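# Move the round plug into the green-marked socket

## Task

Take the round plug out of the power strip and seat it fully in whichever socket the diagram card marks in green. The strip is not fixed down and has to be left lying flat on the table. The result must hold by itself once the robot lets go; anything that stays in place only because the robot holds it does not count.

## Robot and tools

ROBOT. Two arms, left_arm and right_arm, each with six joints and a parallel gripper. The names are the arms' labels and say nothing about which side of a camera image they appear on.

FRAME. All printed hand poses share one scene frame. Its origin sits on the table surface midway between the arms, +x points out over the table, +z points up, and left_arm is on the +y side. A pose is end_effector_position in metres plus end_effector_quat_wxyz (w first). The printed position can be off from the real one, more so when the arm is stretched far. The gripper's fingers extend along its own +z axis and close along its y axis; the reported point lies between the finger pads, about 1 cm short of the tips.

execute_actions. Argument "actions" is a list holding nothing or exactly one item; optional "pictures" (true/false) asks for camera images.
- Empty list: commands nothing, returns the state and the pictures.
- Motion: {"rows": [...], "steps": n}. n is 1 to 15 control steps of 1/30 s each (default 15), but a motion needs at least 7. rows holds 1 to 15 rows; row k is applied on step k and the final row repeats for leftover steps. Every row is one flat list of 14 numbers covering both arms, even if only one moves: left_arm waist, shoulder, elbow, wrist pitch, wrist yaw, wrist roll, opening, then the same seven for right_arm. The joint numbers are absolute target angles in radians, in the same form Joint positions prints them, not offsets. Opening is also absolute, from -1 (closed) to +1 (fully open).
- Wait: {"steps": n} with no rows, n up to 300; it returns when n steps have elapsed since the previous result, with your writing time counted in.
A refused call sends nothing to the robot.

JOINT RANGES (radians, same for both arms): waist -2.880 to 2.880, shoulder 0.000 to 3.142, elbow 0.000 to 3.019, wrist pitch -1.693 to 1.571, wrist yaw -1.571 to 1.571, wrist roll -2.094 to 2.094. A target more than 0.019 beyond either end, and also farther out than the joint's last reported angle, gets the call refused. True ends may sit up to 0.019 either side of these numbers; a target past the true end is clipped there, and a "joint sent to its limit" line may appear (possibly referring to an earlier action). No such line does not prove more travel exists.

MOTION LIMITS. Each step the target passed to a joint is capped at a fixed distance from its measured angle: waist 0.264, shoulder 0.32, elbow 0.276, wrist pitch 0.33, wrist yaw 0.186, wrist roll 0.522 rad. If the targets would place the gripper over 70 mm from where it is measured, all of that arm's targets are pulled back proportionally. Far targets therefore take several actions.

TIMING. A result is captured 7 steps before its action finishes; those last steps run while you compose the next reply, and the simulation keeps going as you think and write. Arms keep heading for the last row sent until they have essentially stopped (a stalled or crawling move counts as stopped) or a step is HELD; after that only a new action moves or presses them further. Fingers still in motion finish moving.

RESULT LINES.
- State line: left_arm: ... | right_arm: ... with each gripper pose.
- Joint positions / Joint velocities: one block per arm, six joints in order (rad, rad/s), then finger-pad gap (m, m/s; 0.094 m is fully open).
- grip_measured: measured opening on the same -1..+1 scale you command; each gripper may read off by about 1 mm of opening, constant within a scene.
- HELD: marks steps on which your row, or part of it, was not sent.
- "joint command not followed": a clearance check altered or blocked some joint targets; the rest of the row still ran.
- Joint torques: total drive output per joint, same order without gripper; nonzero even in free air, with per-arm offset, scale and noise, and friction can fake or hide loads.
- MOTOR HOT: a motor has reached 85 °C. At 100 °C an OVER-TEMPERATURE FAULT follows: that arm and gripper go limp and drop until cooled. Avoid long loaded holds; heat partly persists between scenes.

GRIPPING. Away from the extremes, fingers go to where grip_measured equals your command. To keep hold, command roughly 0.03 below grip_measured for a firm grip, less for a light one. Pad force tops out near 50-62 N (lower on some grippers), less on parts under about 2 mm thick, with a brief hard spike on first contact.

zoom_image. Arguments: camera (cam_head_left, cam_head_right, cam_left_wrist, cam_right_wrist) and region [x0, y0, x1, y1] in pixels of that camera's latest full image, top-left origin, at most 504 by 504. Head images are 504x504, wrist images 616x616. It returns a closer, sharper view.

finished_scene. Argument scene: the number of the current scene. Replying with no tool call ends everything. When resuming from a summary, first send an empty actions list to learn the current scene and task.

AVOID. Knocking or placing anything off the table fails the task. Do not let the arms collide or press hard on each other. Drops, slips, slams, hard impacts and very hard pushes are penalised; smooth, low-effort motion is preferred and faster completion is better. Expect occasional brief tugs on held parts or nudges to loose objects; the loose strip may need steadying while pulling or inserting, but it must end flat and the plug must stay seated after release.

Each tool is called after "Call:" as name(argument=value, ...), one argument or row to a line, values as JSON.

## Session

Call:
execute_actions(
  actions=[],
)

Scene clock: 0.00 s of 4428.00 s.
left_arm: end_effector_position=(+0.4953, +0.8227, +0.3400) grip_measured=+1.000 end_effector_quat_wxyz=(+0.176, +0.235, +0.931, +0.219) | right_arm: end_effector_position=(+0.1905, -0.8069, +0.3200) grip_measured=+1.000 end_effector_quat_wxyz=(+0.054, +0.186, +0.973, -0.126)
Joint positions: left_arm=[ 0.971  2.067  2.377 -1.317  0.084  1.273  0.094] | right_arm=[-1.496  1.738  1.907 -1.466  0.016 -0.918  0.094]
Joint velocities: left_arm=[-0.005 -0.005  0.017 -0.007 -0.007 -0.022  0.   ] | right_arm=[-0.005 -0.005 -0.007  0.002 -0.022 -0.022  0.   ]
Joint torques (N m, as the arm reports them, + toward a larger angle): no reading

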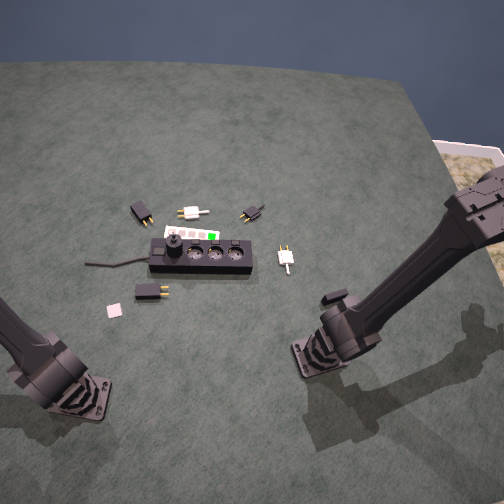

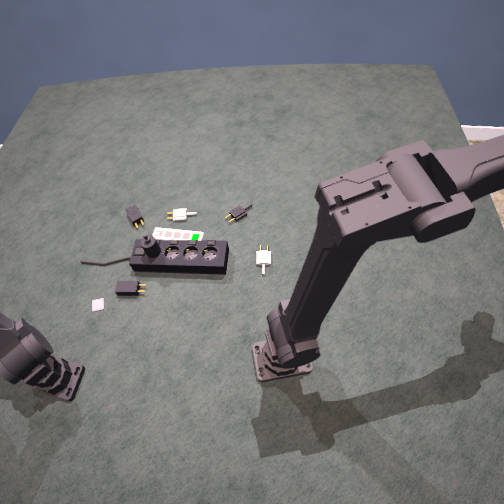

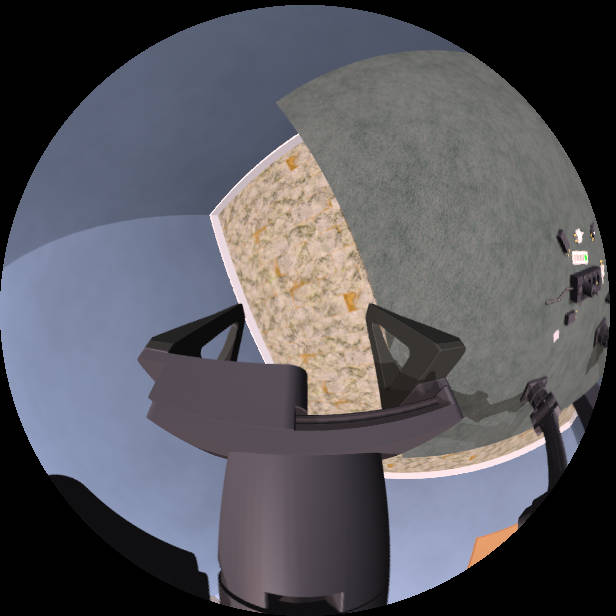

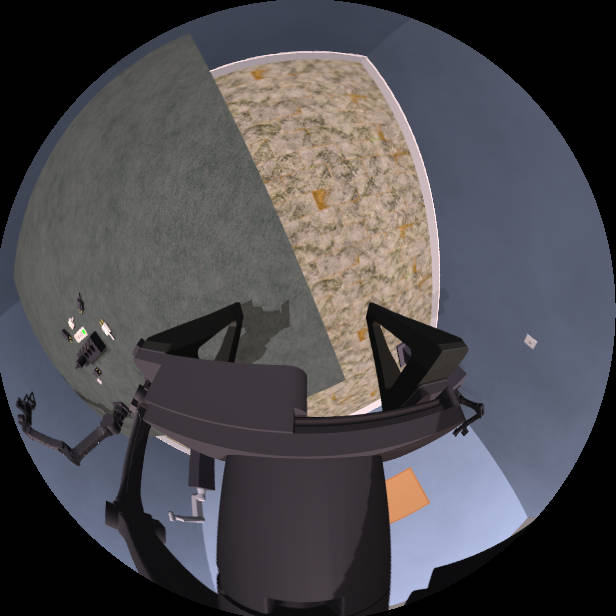

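Call:
zoom_image(
  camera="cam_head_left",
  region=[120, 190, 300, 310],
)

Region (120, 190, 300, 310) of cam_head_left's 504x504 image, scaled by 2.800, with more detail than that image has.

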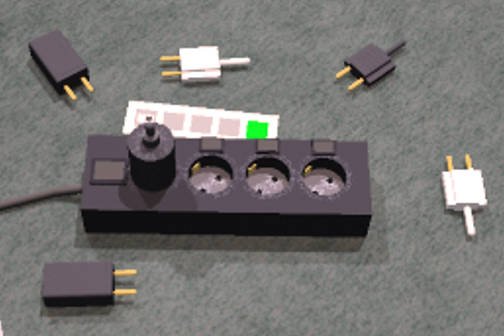

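Call:
execute_actions(
  actions=[
    {"rows":[[0.2,1.4,1.35,-1.4,0,0.2,1,-0.5,1.2,1.0,-1.2,-0.3,0.8,1]],"steps":15},
  ],
)

Call:
execute_actions(
  actions=[
    {"steps":35},
  ],
)

Call:
execute_actions(
  actions=[
    {"rows":[[-0.39,1.38,1.105,-1.28,0,-0.55,1,0.237,1.10,0.72,-0.87,-0.54,2.09,1]],"steps":15},
  ],
)

Call:
execute_actions(
  actions=[
    {"steps":35},
  ],
  pictures=true,
)

Scene clock: 2.07 s of 4428.00 s.
left_arm: end_effector_position=(+0.4814, +0.7334, +0.3270) grip_measured=+1.000 end_effector_quat_wxyz=(+0.149, +0.168, +0.961, +0.162) | right_arm: end_effector_position=(+0.2826, -0.7145, +0.2946) grip_measured=+1.000 end_effector_quat_wxyz=(+0.176, +0.229, +0.956, -0.052)
Joint positions: left_arm=[ 0.88   1.897  2.113 -1.344  0.025  1.053  0.094] | right_arm=[-1.358  1.566  1.607 -1.309 -0.215 -0.651  0.094]
Joint velocities: left_arm=[-0.62  -0.845 -1.023 -0.051 -0.139 -0.916  0.   ] | right_arm=[ 0.894 -0.845 -1.165  0.398 -0.447  1.033  0.   ]
Joint torques (N m, as the arm reports them, + toward a larger angle): left_arm=[ -3.35 -21.62   9.97   0.79  -0.09  -0.2 ] | right_arm=[  2.26 -20.15  10.42   1.23  -0.33   0.07]
Steps of this call (steps 1 to 54: nothing new was sent; steps 55 to 62: the first 8 steps of this action). Readings (joint positions):
55: left_arm=[0.967 2.060 2.363 -1.317 0.074 1.252] | right_arm=[-1.492 1.731 1.891 -1.447 -0.011 -0.892]
56: left_arm=[0.963 2.041 2.328 -1.320 0.061 1.223] | right_arm=[-1.487 1.712 1.853 -1.413 -0.044 -0.857]
58: left_arm=[0.945 1.998 2.255 -1.330 0.044 1.167] | right_arm=[-1.458 1.667 1.771 -1.370 -0.108 -0.790]
62: the state above

Scene clock: 3.23 s of 4428.00 s.
left_arm: end_effector_position=(+0.3914, +0.2967, +0.2425) grip_measured=+1.000 end_effector_quat_wxyz=(+0.051, +0.100, +0.994, +0.004) | right_arm: end_effector_position=(+0.3860, -0.2866, +0.1845) grip_measured=+1.000 end_effector_quat_wxyz=(+0.023, +0.494, +0.854, +0.161)
Joint positions: left_arm=[ 0.189  1.405  1.331 -1.396  0.004  0.222  0.094] | right_arm=[-0.492  1.22   0.986 -1.213 -0.302  0.779  0.094]
Joint velocities: left_arm=[-0.005  0.005  0.002  0.017 -0.066 -0.007  0.   ] | right_arm=[-0.024 -0.015 -0.002  0.002  0.022  0.081  0.   ]
Joint torques (N m, as the arm reports them, + toward a larger angle): left_arm=[ -1.06 -10.93  10.63   0.6   -0.24  -0.18] | right_arm=[  0.36 -10.57  10.46   1.33  -0.11   0.07]
Kept back: nothing.
Steps of this call (steps 1 to 7: the last 7 steps of your previous action; steps 8 to 35: the robot went on to your last target). Readings (joint positions):
1: left_arm=[0.859 1.869 2.078 -1.346 0.023 1.024] | right_arm=[-1.326 1.537 1.565 -1.298 -0.231 -0.615]
2: left_arm=[0.836 1.840 2.043 -1.348 0.021 0.994] | right_arm=[-1.293 1.507 1.522 -1.288 -0.245 -0.578]
4: left_arm=[0.786 1.779 1.971 -1.352 0.018 0.933] | right_arm=[-1.221 1.444 1.434 -1.270 -0.265 -0.499]
8: left_arm=[0.670 1.646 1.826 -1.357 0.015 0.804] | right_arm=[-1.055 1.324 1.250 -1.245 -0.286 -0.325]
35: the state above

Scene clock: 3.50 s of 4428.00 s.
left_arm: end_effector_position=(+0.3373, +0.1929, +0.1756) grip_measured=+1.000 end_effector_quat_wxyz=(+0.005, +0.031, +1.000, -0.001) | right_arm: end_effector_position=(+0.3478, -0.1208, +0.1320) grip_measured=+1.000 end_effector_quat_wxyz=(-0.078, +0.518, +0.807, +0.271)
Joint positions: left_arm=[-0.079  1.381  1.133 -1.312 -0.    -0.184  0.094] | right_arm=[-0.12   1.142  0.725 -0.924 -0.528  1.288  0.094]
Joint velocities: left_arm=[-1.597  0.044 -0.471  0.11  -0.007 -1.443  0.   ] | right_arm=[ 2.183 -0.044 -0.422  0.364 -0.081  2.19   0.   ]
Joint torques (N m, as the arm reports them, + toward a larger angle): left_arm=[-3.   -9.89  9.92  1.01 -0.13 -0.14] | right_arm=[ 1.87 -9.66 10.98  1.6  -0.5   0.02]
Steps of this call (steps 1 to 8: the first 8 steps of this action). Readings (joint positions):
1: left_arm=[0.182 1.403 1.319 -1.384 0.002 0.186] | right_arm=[-0.485 1.215 0.967 -1.179 -0.344 0.820]
2: left_arm=[0.167 1.393 1.293 -1.361 -0.000 0.137] | right_arm=[-0.464 1.199 0.929 -1.110 -0.398 0.875]
4: left_arm=[0.108 1.380 1.229 -1.338 -0.000 0.035] | right_arm=[-0.379 1.168 0.841 -1.016 -0.474 0.993]
8: the state above

Scene clock: 4.67 s of 4428.00 s.
left_arm: end_effector_position=(+0.2843, +0.0814, +0.1630) grip_measured=+1.000 end_effector_quat_wxyz=(-0.001, +0.015, +1.000, -0.001) | right_arm: end_effector_position=(+0.2869, -0.0116, +0.1358) grip_measured=+1.000 end_effector_quat_wxyz=(-0.213, +0.668, +0.683, +0.207)
Joint positions: left_arm=[-0.397  1.385  1.103 -1.289  0.004 -0.533  0.094] | right_arm=[ 0.247  1.118  0.708 -0.884 -0.542  2.077  0.094]
Joint velocities: left_arm=[ 0.015  0.015  0.012  0.017  0.007 -0.066  0.   ] | right_arm=[ 0.005 -0.015  0.007 -0.022  0.007 -0.095  0.   ]
Joint torques (N m, as the arm reports them, + toward a larger angle): left_arm=[-0.83 -9.54  8.97  0.9  -0.28 -0.2 ] | right_arm=[ 0.03 -8.61  9.79  1.54 -0.2   0.12]
Kept back: nothing.
Steps of this call (steps 1 to 7: the last 7 steps of your previous action; steps 8 to 35: the robot went on to your last target). Readings (joint positions):
1: left_arm=[-0.135 1.383 1.120 -1.309 -0.000 -0.230] | right_arm=[-0.045 1.141 0.714 -0.913 -0.531 1.367]
2: left_arm=[-0.193 1.384 1.111 -1.305 -0.000 -0.270] | right_arm=[0.032 1.141 0.709 -0.905 -0.533 1.447]
4: left_arm=[-0.310 1.385 1.103 -1.296 -0.000 -0.357] | right_arm=[0.176 1.139 0.708 -0.890 -0.539 1.636]
8: left_arm=[-0.436 1.385 1.103 -1.289 0.004 -0.458] | right_arm=[0.272 1.124 0.708 -0.884 -0.543 1.897]
35: the state above

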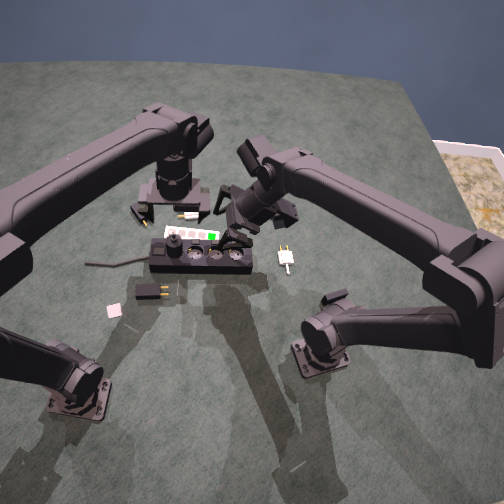

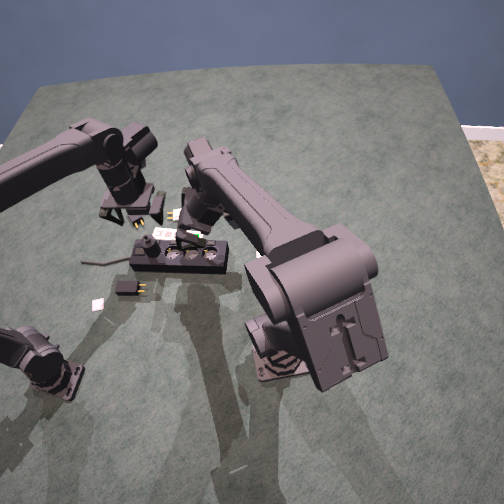

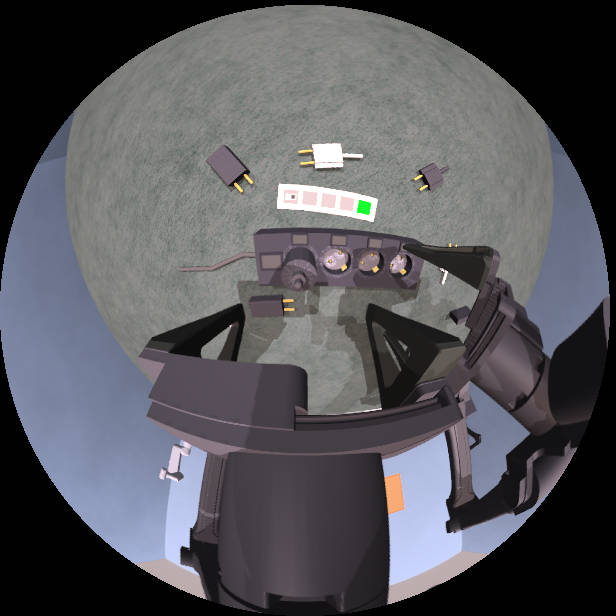

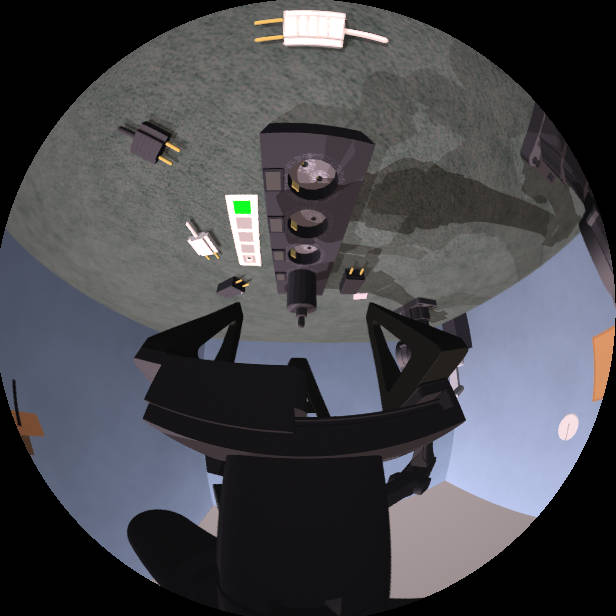

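Call:
execute_actions(
  actions=[],
)

Scene clock: 5.80 s of 4428.00 s.
left_arm: end_effector_position=(+0.2843, +0.0814, +0.1630) grip_measured=+1.000 end_effector_quat_wxyz=(-0.001, +0.015, +1.000, -0.001) | right_arm: end_effector_position=(+0.2869, -0.0116, +0.1358) grip_measured=+1.000 end_effector_quat_wxyz=(-0.213, +0.668, +0.682, +0.207)
Joint positions: left_arm=[-0.397  1.385  1.103 -1.289  0.004 -0.533  0.094] | right_arm=[ 0.247  1.118  0.708 -0.884 -0.542  2.078  0.094]
Joint velocities: left_arm=[-0.005  0.005  0.002 -0.007  0.022  0.022  0.   ] | right_arm=[-0.005 -0.024 -0.002  0.012 -0.022  0.007  0.   ]
Joint torques (N m, as the arm reports them, + toward a larger angle): left_arm=[-0.8  -9.49  8.95  0.91 -0.28 -0.2 ] | right_arm=[ 0.07 -8.38  9.83  1.6  -0.25  0.11]
Kept back: nothing.
Steps of this call (steps 1 to 15: the robot went on to your last target; steps 16 to 34: nothing new was sent). Readings (joint positions):
1: left_arm=[-0.397 1.385 1.103 -1.289 0.004 -0.533] | right_arm=[0.247 1.118 0.708 -0.884 -0.542 2.078]
2: left_arm=[-0.397 1.385 1.103 -1.289 0.004 -0.533] | right_arm=[0.247 1.118 0.708 -0.884 -0.542 2.078]
4: left_arm=[-0.397 1.385 1.103 -1.289 0.004 -0.533] | right_arm=[0.247 1.118 0.708 -0.884 -0.542 2.078]
8: left_arm=[-0.397 1.385 1.103 -1.289 0.004 -0.533] | right_arm=[0.247 1.118 0.708 -0.884 -0.542 2.078]
34: the state above
All arms were judged still, so your last target was given up. Only a new action makes them travel on or press farther. Fingers that are still opening or closing keep moving.

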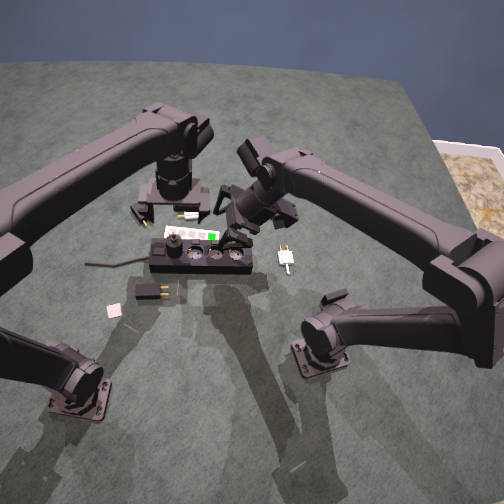

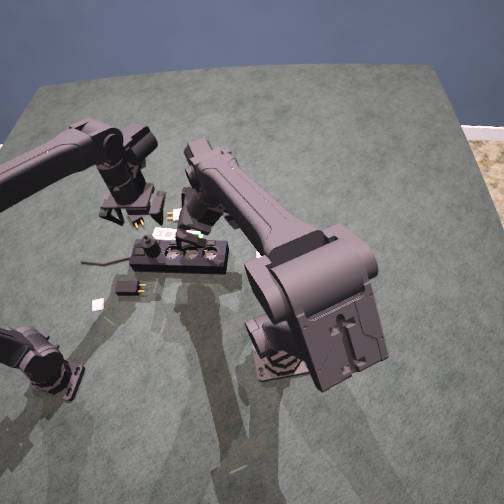

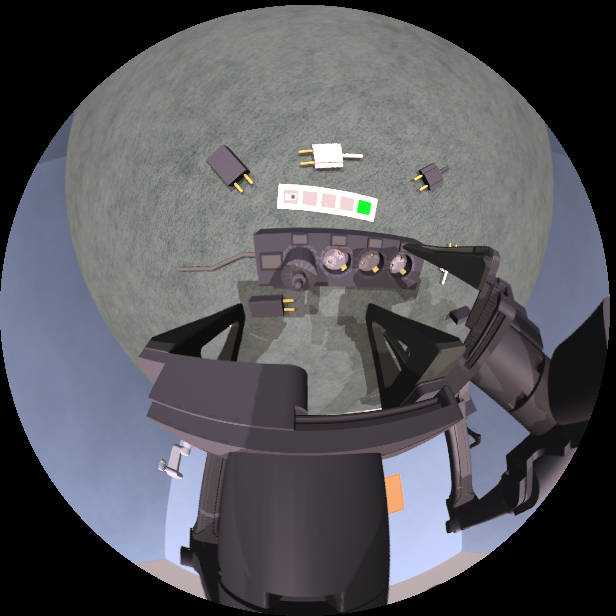

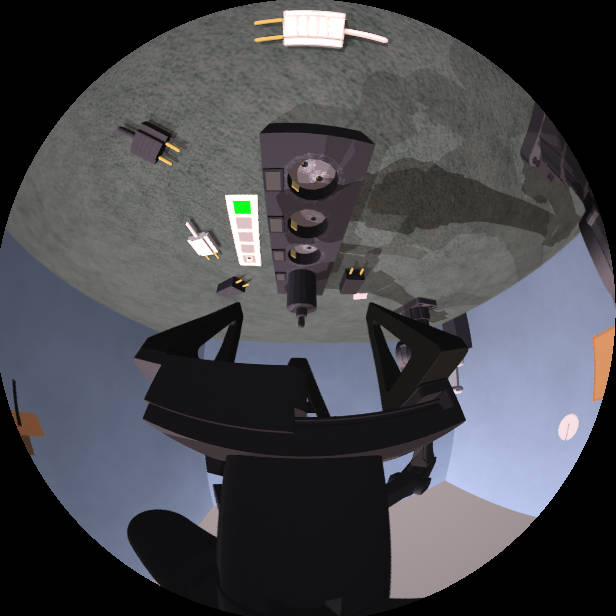

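Call:
execute_actions(
  actions=[
    {"rows":[[-0.388,1.385,1.098,-1.28,0,-0.535,0.9,0.237,1.125,0.70,-0.865,-0.54,2.09,1],[-0.385,1.387,1.09,-1.27,0,-0.53,0.8,0.237,1.135,0.69,-0.845,-0.54,2.09,1],[-0.382,1.389,1.082,-1.26,0,-0.525,0.7,0.237,1.145,0.679,-0.825,-0.54,2.09,1],[-0.379,1.391,1.074,-1.25,0,-0.52,0.6,0.237,1.155,0.668,-0.805,-0.54,2.09,1],[-0.376,1.393,1.066,-1.24,0,-0.515,0.5,0.237,1.165,0.657,-0.785,-0.54,2.09,1],[-0.374,1.395,1.058,-1.23,0,-0.51,0.5,0.237,1.175,0.646,-0.765,-0.54,2.09,1],[-0.374,1.397,1.05,-1.22,0,-0.505,0.5,0.237,1.185,0.635,-0.745,-0.54,2.09,1],[-0.374,1.399,1.043,-1.21,0,-0.50,0.5,0.237,1.195,0.624,-0.725,-0.54,2.09,1],[-0.374,1.401,1.036,-1.20,0,-0.49,0.5,0.237,1.205,0.614,-0.70,-0.54,2.09,1],[-0.374,1.401,1.033,-1.19,0,-0.48,0.5,0.237,1.213,0.606,-0.675,-0.54,2.09,1],[-0.374,1.401,1.033,-1.19,0,-0.475,0.5,0.237,1.22,0.60,-0.655,-0.54,2.09,1]],"steps":15},
  ],
)

Call:
execute_actions(
  actions=[
    {"steps":15},
  ],
  pictures=true,
)

Scene clock: 7.00 s of 4428.00 s.
left_arm: end_effector_position=(+0.2820, +0.0850, +0.1468) grip_measured=+0.502 end_effector_quat_wxyz=(+0.001, +0.016, +1.000, -0.003) | right_arm: end_effector_position=(+0.2844, -0.0128, +0.1049) grip_measured=+1.000 end_effector_quat_wxyz=(-0.212, +0.667, +0.683, +0.209)
Joint positions: left_arm=[-0.392  1.385  1.058 -1.24   0.004 -0.528  0.071] | right_arm=[ 0.247  1.154  0.642 -0.777 -0.542  2.078  0.094]
Joint velocities: left_arm=[ 0.034 -0.005 -0.271  0.295 -0.022 -0.007 -0.001] | right_arm=[-0.005  0.357 -0.354  0.589 -0.095 -0.022  0.   ]
Joint torques (N m, as the arm reports them, + toward a larger angle): left_arm=[ 0.05 -7.72  8.78  0.73 -0.29  0.13] | right_arm=[ 0.33 -4.78  8.76  1.32 -0.22  0.12]
Steps of this call (steps 1 to 28: nothing new was sent; steps 29 to 36: the first 8 steps of this action). Readings (joint positions):
29: left_arm=[-0.397 1.385 1.102 -1.289 0.004 -0.533] | right_arm=[0.247 1.118 0.707 -0.883 -0.542 2.078]
30: left_arm=[-0.397 1.385 1.101 -1.288 0.004 -0.533] | right_arm=[0.247 1.118 0.703 -0.876 -0.542 2.078]
32: left_arm=[-0.397 1.385 1.092 -1.276 0.004 -0.533] | right_arm=[0.247 1.121 0.688 -0.850 -0.542 2.078]
36: the state above

Scene clock: 7.50 s of 4428.00 s.
left_arm: end_effector_position=(+0.2816, +0.0872, +0.1345) grip_measured=+0.502 end_effector_quat_wxyz=(+0.003, +0.031, +1.000, -0.004) | right_arm: end_effector_position=(+0.2816, -0.0142, +0.0709) grip_measured=+1.000 end_effector_quat_wxyz=(-0.214, +0.669, +0.682, +0.204)
Joint positions: left_arm=[-0.388  1.39   1.029 -1.201  0.004 -0.494  0.071] | right_arm=[ 0.247  1.217  0.586 -0.669 -0.542  2.078  0.094]
Joint velocities: left_arm=[ 0.005 -0.015  0.012 -0.002 -0.007  0.007 -0.   ] | right_arm=[-0.005  0.015 -0.002 -0.002 -0.007 -0.037  0.   ]
Joint torques (N m, as the arm reports them, + toward a larger angle): left_arm=[-0.28 -8.01  8.73  0.99 -0.29  0.1 ] | right_arm=[ 0.21 -6.99  9.02  1.64 -0.22  0.12]
Kept back: nothing.
Steps of this call (steps 1 to 7: the last 7 steps of your previous action; steps 8 to 15: the robot went on to your last target). Readings (joint positions):
1: left_arm=[-0.391 1.385 1.049 -1.231 0.004 -0.524] | right_arm=[0.247 1.166 0.630 -0.757 -0.542 2.078]
2: left_arm=[-0.389 1.385 1.041 -1.222 0.004 -0.519] | right_arm=[0.247 1.179 0.618 -0.735 -0.542 2.078]
4: left_arm=[-0.388 1.387 1.031 -1.209 0.004 -0.510] | right_arm=[0.247 1.202 0.598 -0.696 -0.542 2.078]
8: left_arm=[-0.388 1.390 1.029 -1.202 0.004 -0.499] | right_arm=[0.247 1.217 0.586 -0.675 -0.542 2.078]
15: the state above

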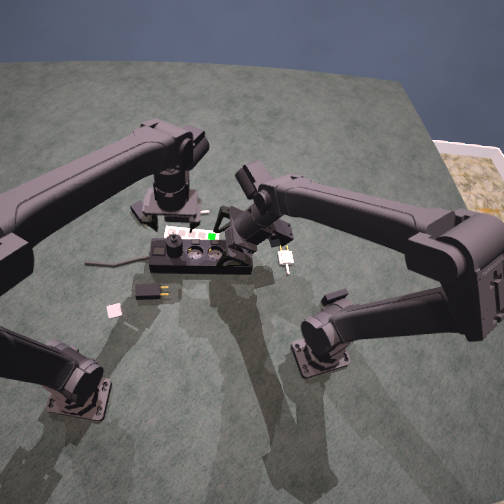

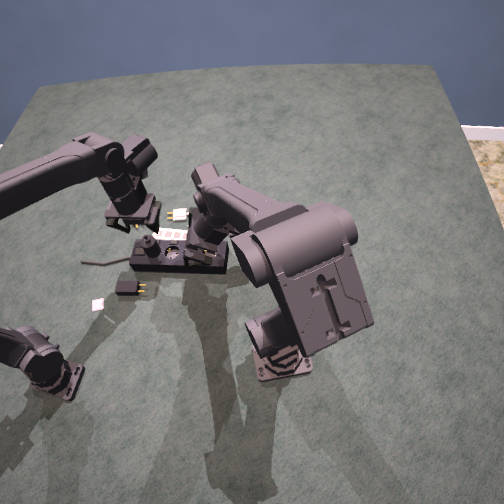

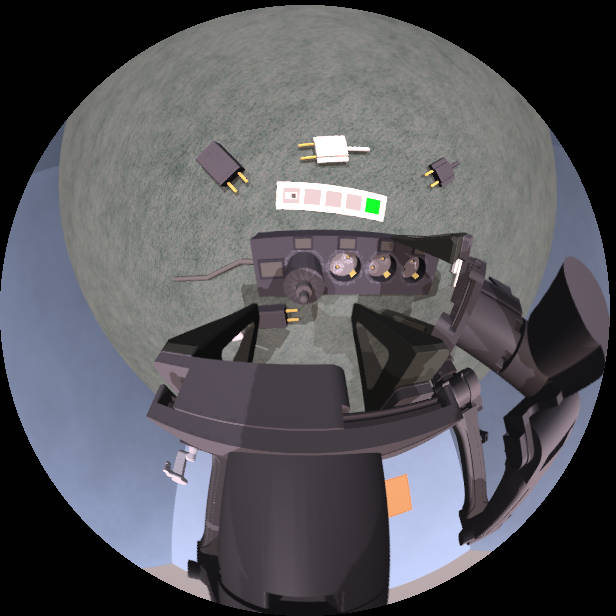

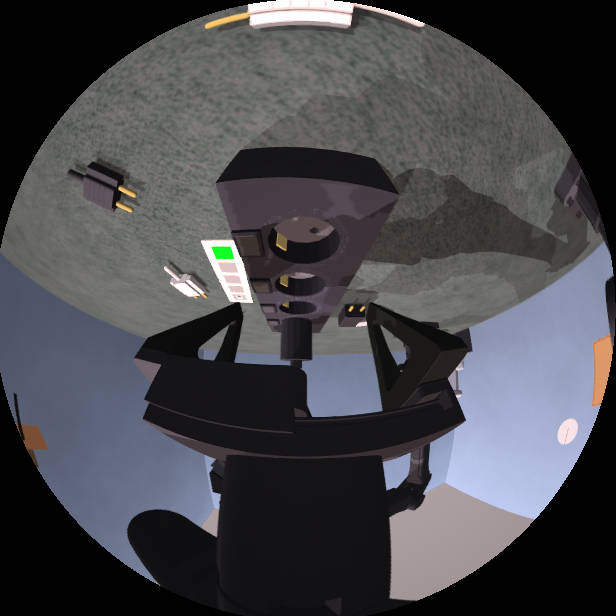

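Call:
execute_actions(
  actions=[
    {"rows":[[-0.374,1.405,1.03,-1.19,0,-0.475,0.5,0.237,1.228,0.596,-0.645,-0.54,2.09,1],[-0.374,1.408,1.025,-1.18,0,-0.475,0.5,0.237,1.236,0.592,-0.633,-0.54,2.09,1],[-0.374,1.411,1.02,-1.17,0,-0.475,0.5,0.237,1.244,0.588,-0.621,-0.54,2.09,1],[-0.374,1.414,1.015,-1.16,0,-0.475,0.5,0.237,1.252,0.584,-0.609,-0.54,2.09,1],[-0.374,1.417,1.01,-1.155,0,-0.475,0.5,0.237,1.26,0.58,-0.597,-0.54,2.09,1],[-0.374,1.42,1.005,-1.15,0,-0.475,0.5,0.237,1.268,0.576,-0.585,-0.54,2.09,1],[-0.374,1.423,1.003,-1.145,0,-0.475,0.5,0.237,1.276,0.572,-0.573,-0.54,2.09,1],[-0.374,1.426,1.0,-1.14,0,-0.475,0.5,0.237,1.284,0.568,-0.561,-0.54,2.09,1],[-0.374,1.43,1.0,-1.135,0,-0.475,0.5,0.237,1.292,0.564,-0.549,-0.54,2.09,1],[-0.374,1.433,1.0,-1.13,0,-0.475,0.5,0.237,1.30,0.56,-0.537,-0.54,2.09,1],[-0.374,1.435,1.0,-1.13,0,-0.475,0.5,0.237,1.306,0.556,-0.527,-0.54,2.09,1]],"steps":15},
  ],
)

Call:
execute_actions(
  actions=[
    {"steps":15},
  ],
  pictures=true,
)

Scene clock: 10.03 s of 4428.00 s.
left_arm: end_effector_position=(+0.2836, +0.0860, +0.1245) grip_measured=+0.502 end_effector_quat_wxyz=(+0.008, +0.032, +0.999, -0.007) | right_arm: end_effector_position=(+0.2894, -0.0104, +0.0620) grip_measured=+1.000 end_effector_quat_wxyz=(-0.209, +0.665, +0.683, +0.218)
Joint positions: left_arm=[-0.388  1.399  1.01  -1.161  0.004 -0.492  0.071] | right_arm=[ 0.247  1.248  0.576 -0.597 -0.542  2.078  0.094]
Joint velocities: left_arm=[ 0.005  0.103 -0.144  0.159 -0.037 -0.11  -0.001] | right_arm=[ 0.005  0.278 -0.134  0.359 -0.051 -0.125  0.   ]
Joint torques (N m, as the arm reports them, + toward a larger angle): left_arm=[-0.28 -7.08  8.27  1.01 -0.29  0.14] | right_arm=[ 0.01 -5.99  7.46  1.44 -0.22  0.13]
Steps of this call (steps 1 to 15: the robot went on to your last target; steps 16 to 68: nothing new was sent; steps 69 to 76: the first 8 steps of this action). Readings (joint positions):
69: left_arm=[-0.388 1.390 1.029 -1.201 0.004 -0.492] | right_arm=[0.247 1.217 0.586 -0.667 -0.542 2.078]
70: left_arm=[-0.388 1.390 1.029 -1.200 0.004 -0.492] | right_arm=[0.247 1.218 0.586 -0.662 -0.542 2.078]
72: left_arm=[-0.388 1.390 1.025 -1.187 0.004 -0.492] | right_arm=[0.247 1.221 0.586 -0.644 -0.542 2.078]
76: the state above

Scene clock: 10.53 s of 4428.00 s.
left_arm: end_effector_position=(+0.2836, +0.0860, +0.1102) grip_measured=+0.502 end_effector_quat_wxyz=(-0.001, +0.032, +1.000, -0.002) | right_arm: end_effector_position=(+0.2846, -0.0128, +0.0402) grip_measured=+1.000 end_effector_quat_wxyz=(-0.212, +0.668, +0.682, +0.208)
Joint positions: left_arm=[-0.388  1.427  0.998 -1.141  0.004 -0.492  0.071] | right_arm=[ 0.247  1.298  0.547 -0.541 -0.542  2.078  0.094]
Joint velocities: left_arm=[-0.005 -0.024 -0.002  0.002 -0.007  0.066  0.001] | right_arm=[-0.015  0.005 -0.007 -0.007  0.022 -0.037  0.   ]
Joint torques (N m, as the arm reports them, + toward a larger angle): left_arm=[-0.31 -8.65  8.57  0.98 -0.29  0.14] | right_arm=[ 0.14 -6.62  7.88  1.51 -0.23  0.16]
Kept back: nothing.
Steps of this call (steps 1 to 7: the last 7 steps of your previous action; steps 8 to 15: the robot went on to your last target). Readings (joint positions):
1: left_arm=[-0.388 1.403 1.006 -1.156 0.004 -0.492] | right_arm=[0.247 1.258 0.571 -0.585 -0.542 2.078]
2: left_arm=[-0.388 1.407 1.002 -1.152 0.004 -0.492] | right_arm=[0.247 1.267 0.566 -0.574 -0.542 2.078]
4: left_arm=[-0.388 1.417 0.999 -1.145 0.004 -0.492] | right_arm=[0.247 1.285 0.557 -0.553 -0.542 2.078]
8: left_arm=[-0.388 1.427 0.998 -1.141 0.004 -0.492] | right_arm=[0.247 1.298 0.547 -0.545 -0.542 2.078]
15: the state above

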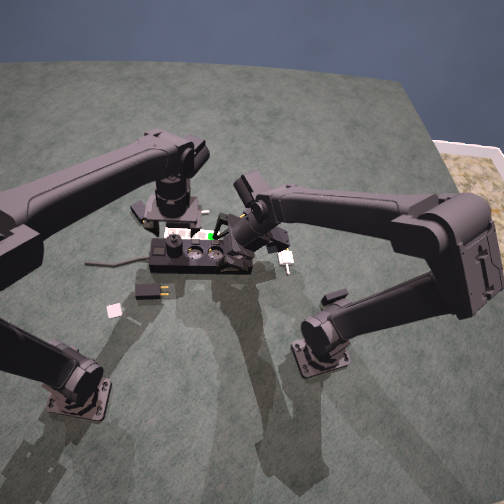

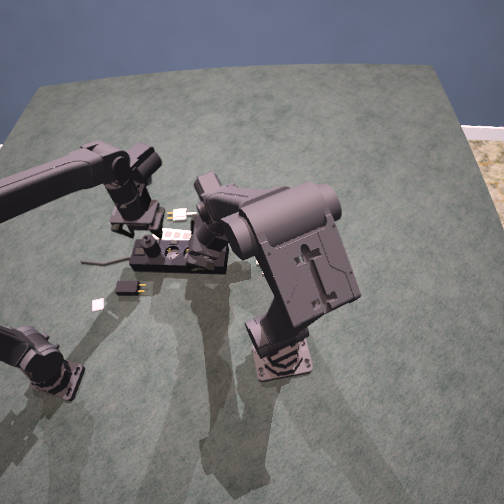

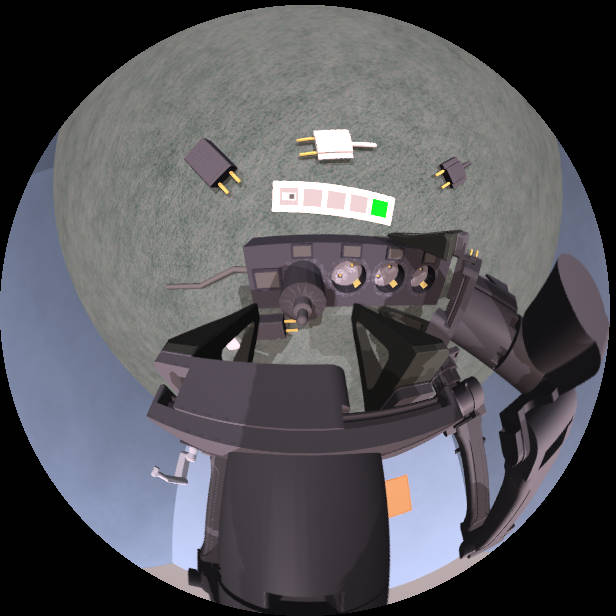

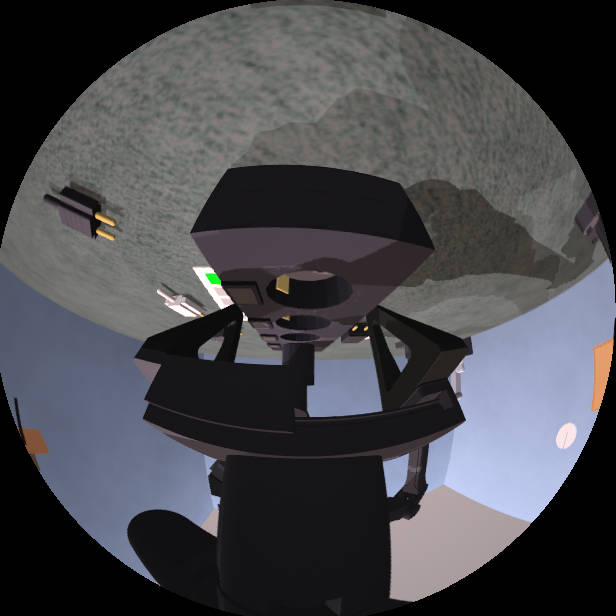

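Call:
execute_actions(
  actions=[
    {"rows":[[-0.37,1.435,1.0,-1.13,0,-0.475,0.5,0.26,1.31,0.58,-0.527,-0.54,2.09,1],[-0.368,1.435,1.0,-1.13,0,-0.475,0.5,0.268,1.316,0.59,-0.525,-0.54,2.09,1],[-0.368,1.435,1.0,-1.13,0,-0.475,0.5,0.276,1.322,0.596,-0.523,-0.54,2.09,1],[-0.368,1.435,1.0,-1.13,0,-0.475,0.5,0.284,1.328,0.601,-0.521,-0.54,2.09,1],[-0.368,1.435,1.0,-1.13,0,-0.475,0.5,0.292,1.334,0.606,-0.519,-0.54,2.09,1],[-0.368,1.435,1.0,-1.13,0,-0.475,0.5,0.30,1.34,0.611,-0.517,-0.54,2.09,1],[-0.368,1.435,1.0,-1.13,0,-0.475,0.5,0.308,1.347,0.615,-0.515,-0.54,2.09,1],[-0.368,1.435,1.0,-1.13,0,-0.475,0.5,0.316,1.354,0.619,-0.513,-0.54,2.09,1],[-0.368,1.435,1.0,-1.13,0,-0.475,0.5,0.324,1.361,0.623,-0.511,-0.54,2.09,1],[-0.368,1.435,1.0,-1.13,0,-0.475,0.5,0.332,1.368,0.627,-0.509,-0.54,2.09,1],[-0.368,1.435,1.0,-1.13,0,-0.475,0.5,0.338,1.375,0.63,-0.507,-0.54,2.09,1]],"steps":15},
  ],
)

Call:
execute_actions(
  actions=[
    {"steps":15},
  ],
  pictures=true,
)

Scene clock: 12.47 s of 4428.00 s.
left_arm: end_effector_position=(+0.2846, +0.0876, +0.1102) grip_measured=+0.502 end_effector_quat_wxyz=(-0.001, +0.029, +1.000, -0.002) | right_arm: end_effector_position=(+0.2830, +0.0005, +0.0389) grip_measured=+1.000 end_effector_quat_wxyz=(-0.216, +0.655, +0.695, +0.204)
Joint positions: left_arm=[-0.383  1.427  0.998 -1.141  0.004 -0.492  0.071] | right_arm=[ 0.285  1.323  0.565 -0.532 -0.542  2.078  0.094]
Joint velocities: left_arm=[ 0.005 -0.015  0.002  0.002 -0.037 -0.037  0.001] | right_arm=[ 0.278  0.23   0.154  0.066  0.066 -0.095  0.   ]
Joint torques (N m, as the arm reports them, + toward a larger angle): left_arm=[-0.08 -8.56  8.51  0.96 -0.29  0.14] | right_arm=[ 1.98 -5.95 10.99  1.56 -0.21  0.13]
Steps of this call (steps 1 to 15: the robot went on to your last target; steps 16 to 50: nothing new was sent; steps 51 to 58: the first 8 steps of this action). Readings (joint positions):
51: left_arm=[-0.388 1.427 0.998 -1.141 0.004 -0.492] | right_arm=[0.247 1.298 0.547 -0.541 -0.542 2.078]
52: left_arm=[-0.387 1.427 0.998 -1.141 0.004 -0.492] | right_arm=[0.247 1.298 0.547 -0.541 -0.542 2.078]
54: left_arm=[-0.386 1.427 0.998 -1.141 0.004 -0.492] | right_arm=[0.253 1.301 0.549 -0.539 -0.542 2.078]
58: the state above

Scene clock: 12.97 s of 4428.00 s.
left_arm: end_effector_position=(+0.2846, +0.0876, +0.1102) grip_measured=+0.502 end_effector_quat_wxyz=(-0.001, +0.029, +1.000, -0.002) | right_arm: end_effector_position=(+0.2818, +0.0170, +0.0357) grip_measured=+1.000 end_effector_quat_wxyz=(-0.221, +0.639, +0.709, +0.198)
Joint positions: left_arm=[-0.383  1.427  0.998 -1.141  0.004 -0.492  0.071] | right_arm=[ 0.329  1.363  0.59  -0.52  -0.542  2.078  0.094]
Joint velocities: left_arm=[-0.015 -0.005 -0.002 -0.002 -0.022 -0.051 -0.001] | right_arm=[-0.005 -0.005  0.002 -0.002 -0.022 -0.037  0.   ]
Joint torques (N m, as the arm reports them, + toward a larger angle): left_arm=[-0.24 -8.56  8.51  0.96 -0.29  0.14] | right_arm=[ 1.73 -7.43 10.54  1.58 -0.22  0.11]
Kept back: nothing.
Steps of this call (steps 1 to 7: the last 7 steps of your previous action; steps 8 to 15: the robot went on to your last target). Readings (joint positions):
1: left_arm=[-0.383 1.427 0.998 -1.141 0.004 -0.492] | right_arm=[0.295 1.331 0.570 -0.530 -0.542 2.078]
2: left_arm=[-0.383 1.427 0.998 -1.141 0.004 -0.492] | right_arm=[0.304 1.339 0.576 -0.527 -0.542 2.078]
4: left_arm=[-0.383 1.427 0.998 -1.141 0.004 -0.492] | right_arm=[0.320 1.353 0.585 -0.523 -0.542 2.078]
8: left_arm=[-0.383 1.427 0.998 -1.141 0.004 -0.492] | right_arm=[0.329 1.363 0.590 -0.520 -0.542 2.078]
15: the state above

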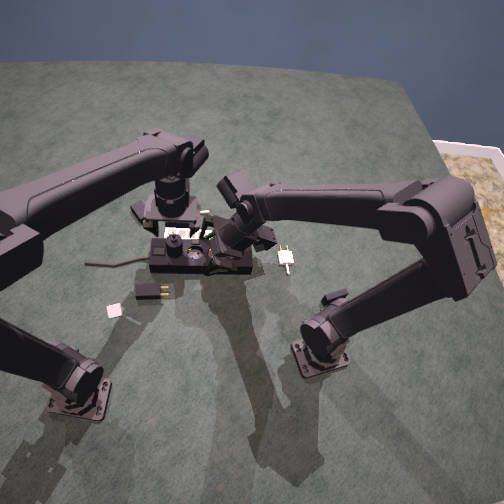

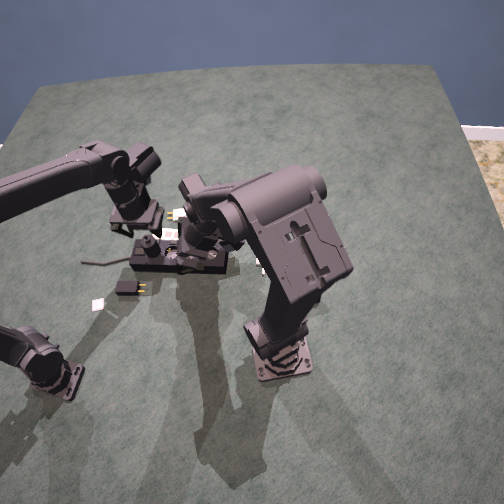

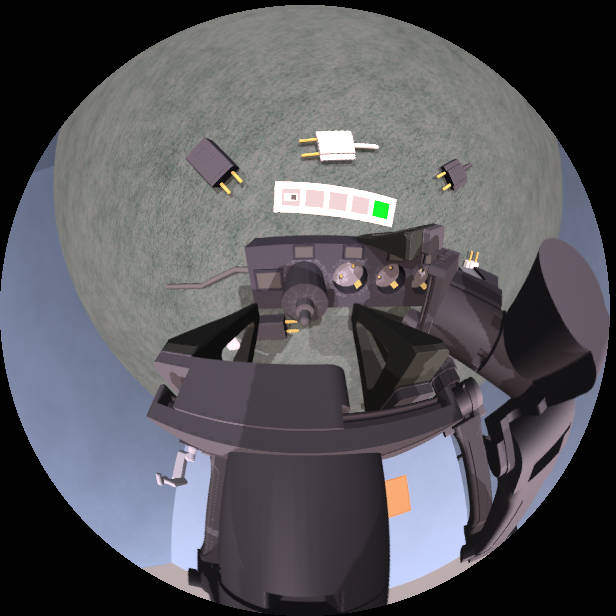

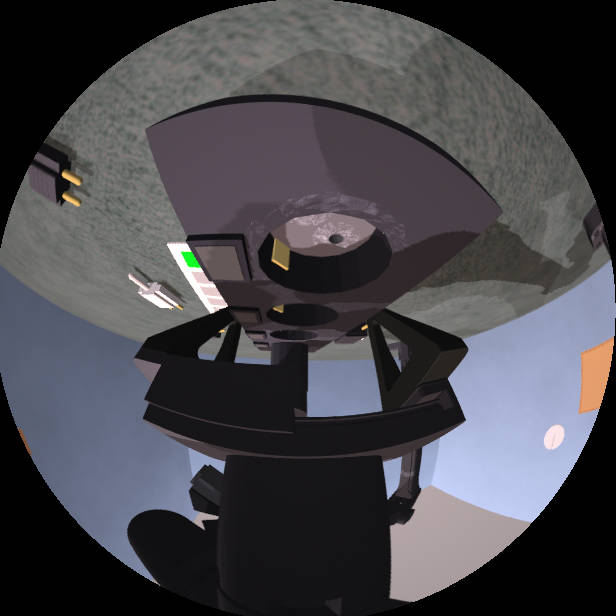

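Close right grip gradually (width 0.063 → 0.34).

Call:
execute_actions(
  actions=[
    {"rows":[[-0.368,1.435,1.0,-1.13,0,-0.475,0.5,0.338,1.375,0.63,-0.507,-0.54,2.09,0.9],[-0.368,1.435,1.0,-1.13,0,-0.475,0.5,0.338,1.375,0.63,-0.507,-0.54,2.09,0.82],[-0.368,1.435,1.0,-1.13,0,-0.475,0.5,0.338,1.375,0.63,-0.507,-0.54,2.09,0.75],[-0.368,1.435,1.0,-1.13,0,-0.475,0.5,0.338,1.375,0.63,-0.507,-0.54,2.09,0.69],[-0.368,1.435,1.0,-1.13,0,-0.475,0.5,0.338,1.375,0.63,-0.507,-0.54,2.09,0.64],[-0.368,1.435,1.0,-1.13,0,-0.475,0.5,0.338,1.375,0.63,-0.507,-0.54,2.09,0.59],[-0.368,1.435,1.0,-1.13,0,-0.475,0.5,0.338,1.375,0.63,-0.507,-0.54,2.09,0.55],[-0.368,1.435,1.0,-1.13,0,-0.475,0.5,0.338,1.375,0.63,-0.507,-0.54,2.09,0.51],[-0.368,1.435,1.0,-1.13,0,-0.475,0.5,0.338,1.375,0.63,-0.507,-0.54,2.09,0.48],[-0.368,1.435,1.0,-1.13,0,-0.475,0.5,0.338,1.375,0.63,-0.507,-0.54,2.09,0.45],[-0.368,1.435,1.0,-1.13,0,-0.475,0.5,0.338,1.375,0.63,-0.507,-0.54,2.09,0.42],[-0.368,1.435,1.0,-1.13,0,-0.475,0.5,0.338,1.375,0.63,-0.507,-0.54,2.09,0.39],[-0.368,1.435,1.0,-1.13,0,-0.475,0.5,0.338,1.375,0.63,-0.507,-0.54,2.09,0.36],[-0.368,1.435,1.0,-1.13,0,-0.475,0.5,0.338,1.375,0.63,-0.507,-0.54,2.09,0.33],[-0.368,1.435,1.0,-1.13,0,-0.475,0.5,0.338,1.375,0.63,-0.507,-0.54,2.09,0.30]],"steps":15},
  ],
)

Call:
execute_actions(
  actions=[
    {"steps":15},
  ],
  pictures=true,
)

Scene clock: 13.83 s of 4428.00 s.
left_arm: end_effector_position=(+0.2846, +0.0876, +0.1102) grip_measured=+0.502 end_effector_quat_wxyz=(-0.001, +0.029, +1.000, -0.002) | right_arm: end_effector_position=(+0.2827, +0.0172, +0.0359) grip_measured=+0.638 end_effector_quat_wxyz=(-0.219, +0.639, +0.709, +0.200)
Joint positions: left_arm=[-0.383  1.427  0.998 -1.141  0.004 -0.492  0.071] | right_arm=[ 0.329  1.363  0.591 -0.517 -0.54   2.079  0.077]
Joint velocities: left_arm=[-0.005  0.005 -0.002 -0.017 -0.051 -0.051 -0.   ] | right_arm=[-0.005 -0.005 -0.012  0.012  0.066 -0.022  0.   ]
Joint torques (N m, as the arm reports them, + toward a larger angle): left_arm=[-0.18 -8.59  8.52  0.95 -0.29  0.14] | right_arm=[ 1.22 -7.2  10.42  1.42 -0.3   0.09]
Steps of this call (steps 1 to 15: the robot went on to your last target; steps 16 to 18: nothing new was sent; steps 19 to 26: the first 8 steps of this action). Readings (joint positions):
19: left_arm=[-0.383 1.427 0.998 -1.141 0.004 -0.492] | right_arm=[0.329 1.363 0.590 -0.520 -0.542 2.078]
20: left_arm=[-0.383 1.427 0.998 -1.141 0.004 -0.492] | right_arm=[0.329 1.363 0.590 -0.520 -0.542 2.078]
22: left_arm=[-0.383 1.427 0.998 -1.141 0.004 -0.492] | right_arm=[0.329 1.363 0.591 -0.518 -0.540 2.079]
26: the state above

Scene clock: 14.33 s of 4428.00 s.
left_arm: end_effector_position=(+0.2846, +0.0876, +0.1102) grip_measured=+0.502 end_effector_quat_wxyz=(-0.001, +0.029, +1.000, -0.002) | right_arm: end_effector_position=(+0.2827, +0.0172, +0.0359) grip_measured=+0.638 end_effector_quat_wxyz=(-0.219, +0.639, +0.709, +0.200)
Joint positions: left_arm=[-0.383  1.427  0.998 -1.141  0.004 -0.492  0.071] | right_arm=[ 0.329  1.363  0.591 -0.517 -0.54   2.079  0.077]
Joint velocities: left_arm=[ 0.005 -0.005  0.012 -0.022 -0.007 -0.037 -0.001] | right_arm=[-0.015  0.005 -0.027 -0.012 -0.007  0.007 -0.   ]
Joint torques (N m, as the arm reports them, + toward a larger angle): left_arm=[-0.19 -8.54  8.52  0.95 -0.29  0.14] | right_arm=[ 1.8  -7.11 10.35  1.31 -0.34  0.08]
Kept back: nothing.
Steps of this call (steps 1 to 7: the last 7 steps of your previous action; steps 8 to 15: the robot went on to your last target). Readings (joint positions):
1: left_arm=[-0.383 1.427 0.998 -1.141 0.004 -0.492] | right_arm=[0.329 1.363 0.591 -0.517 -0.540 2.079]
2: left_arm=[-0.383 1.427 0.998 -1.141 0.004 -0.492] | right_arm=[0.329 1.363 0.591 -0.517 -0.540 2.079]
4: left_arm=[-0.383 1.427 0.998 -1.141 0.004 -0.492] | right_arm=[0.329 1.363 0.591 -0.517 -0.540 2.079]
8: left_arm=[-0.383 1.427 0.998 -1.141 0.004 -0.492] | right_arm=[0.329 1.363 0.591 -0.517 -0.540 2.079]
15: the state above
All arms were judged still, so your last target was given up. Only a new action makes them travel on or press farther. Fingers that are still opening or closing keep moving.

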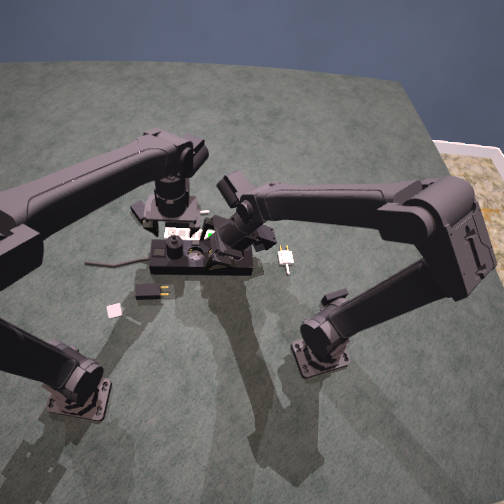

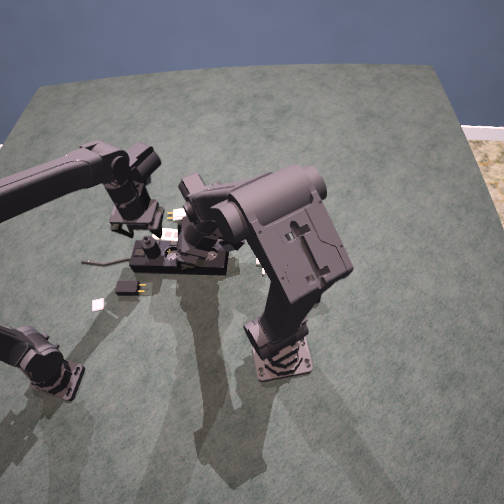

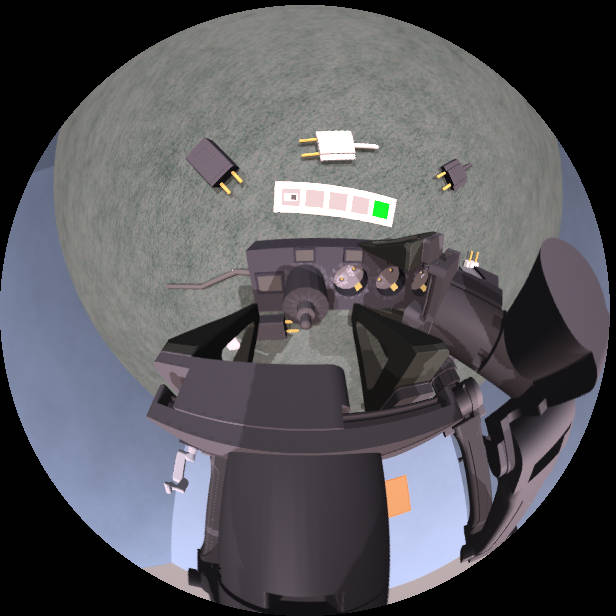

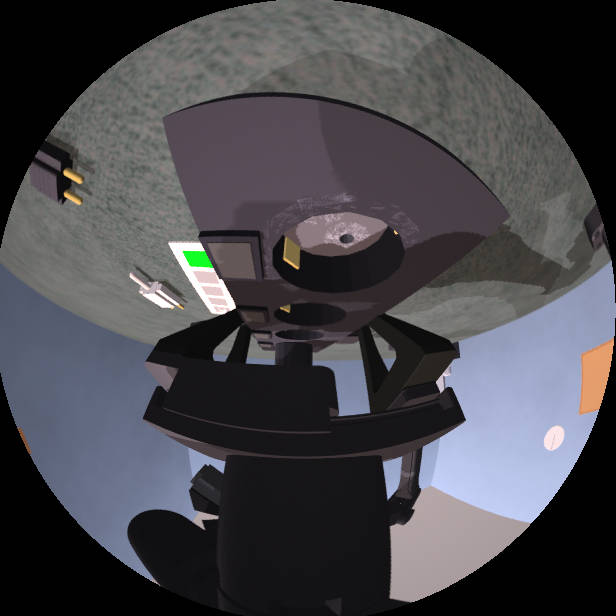

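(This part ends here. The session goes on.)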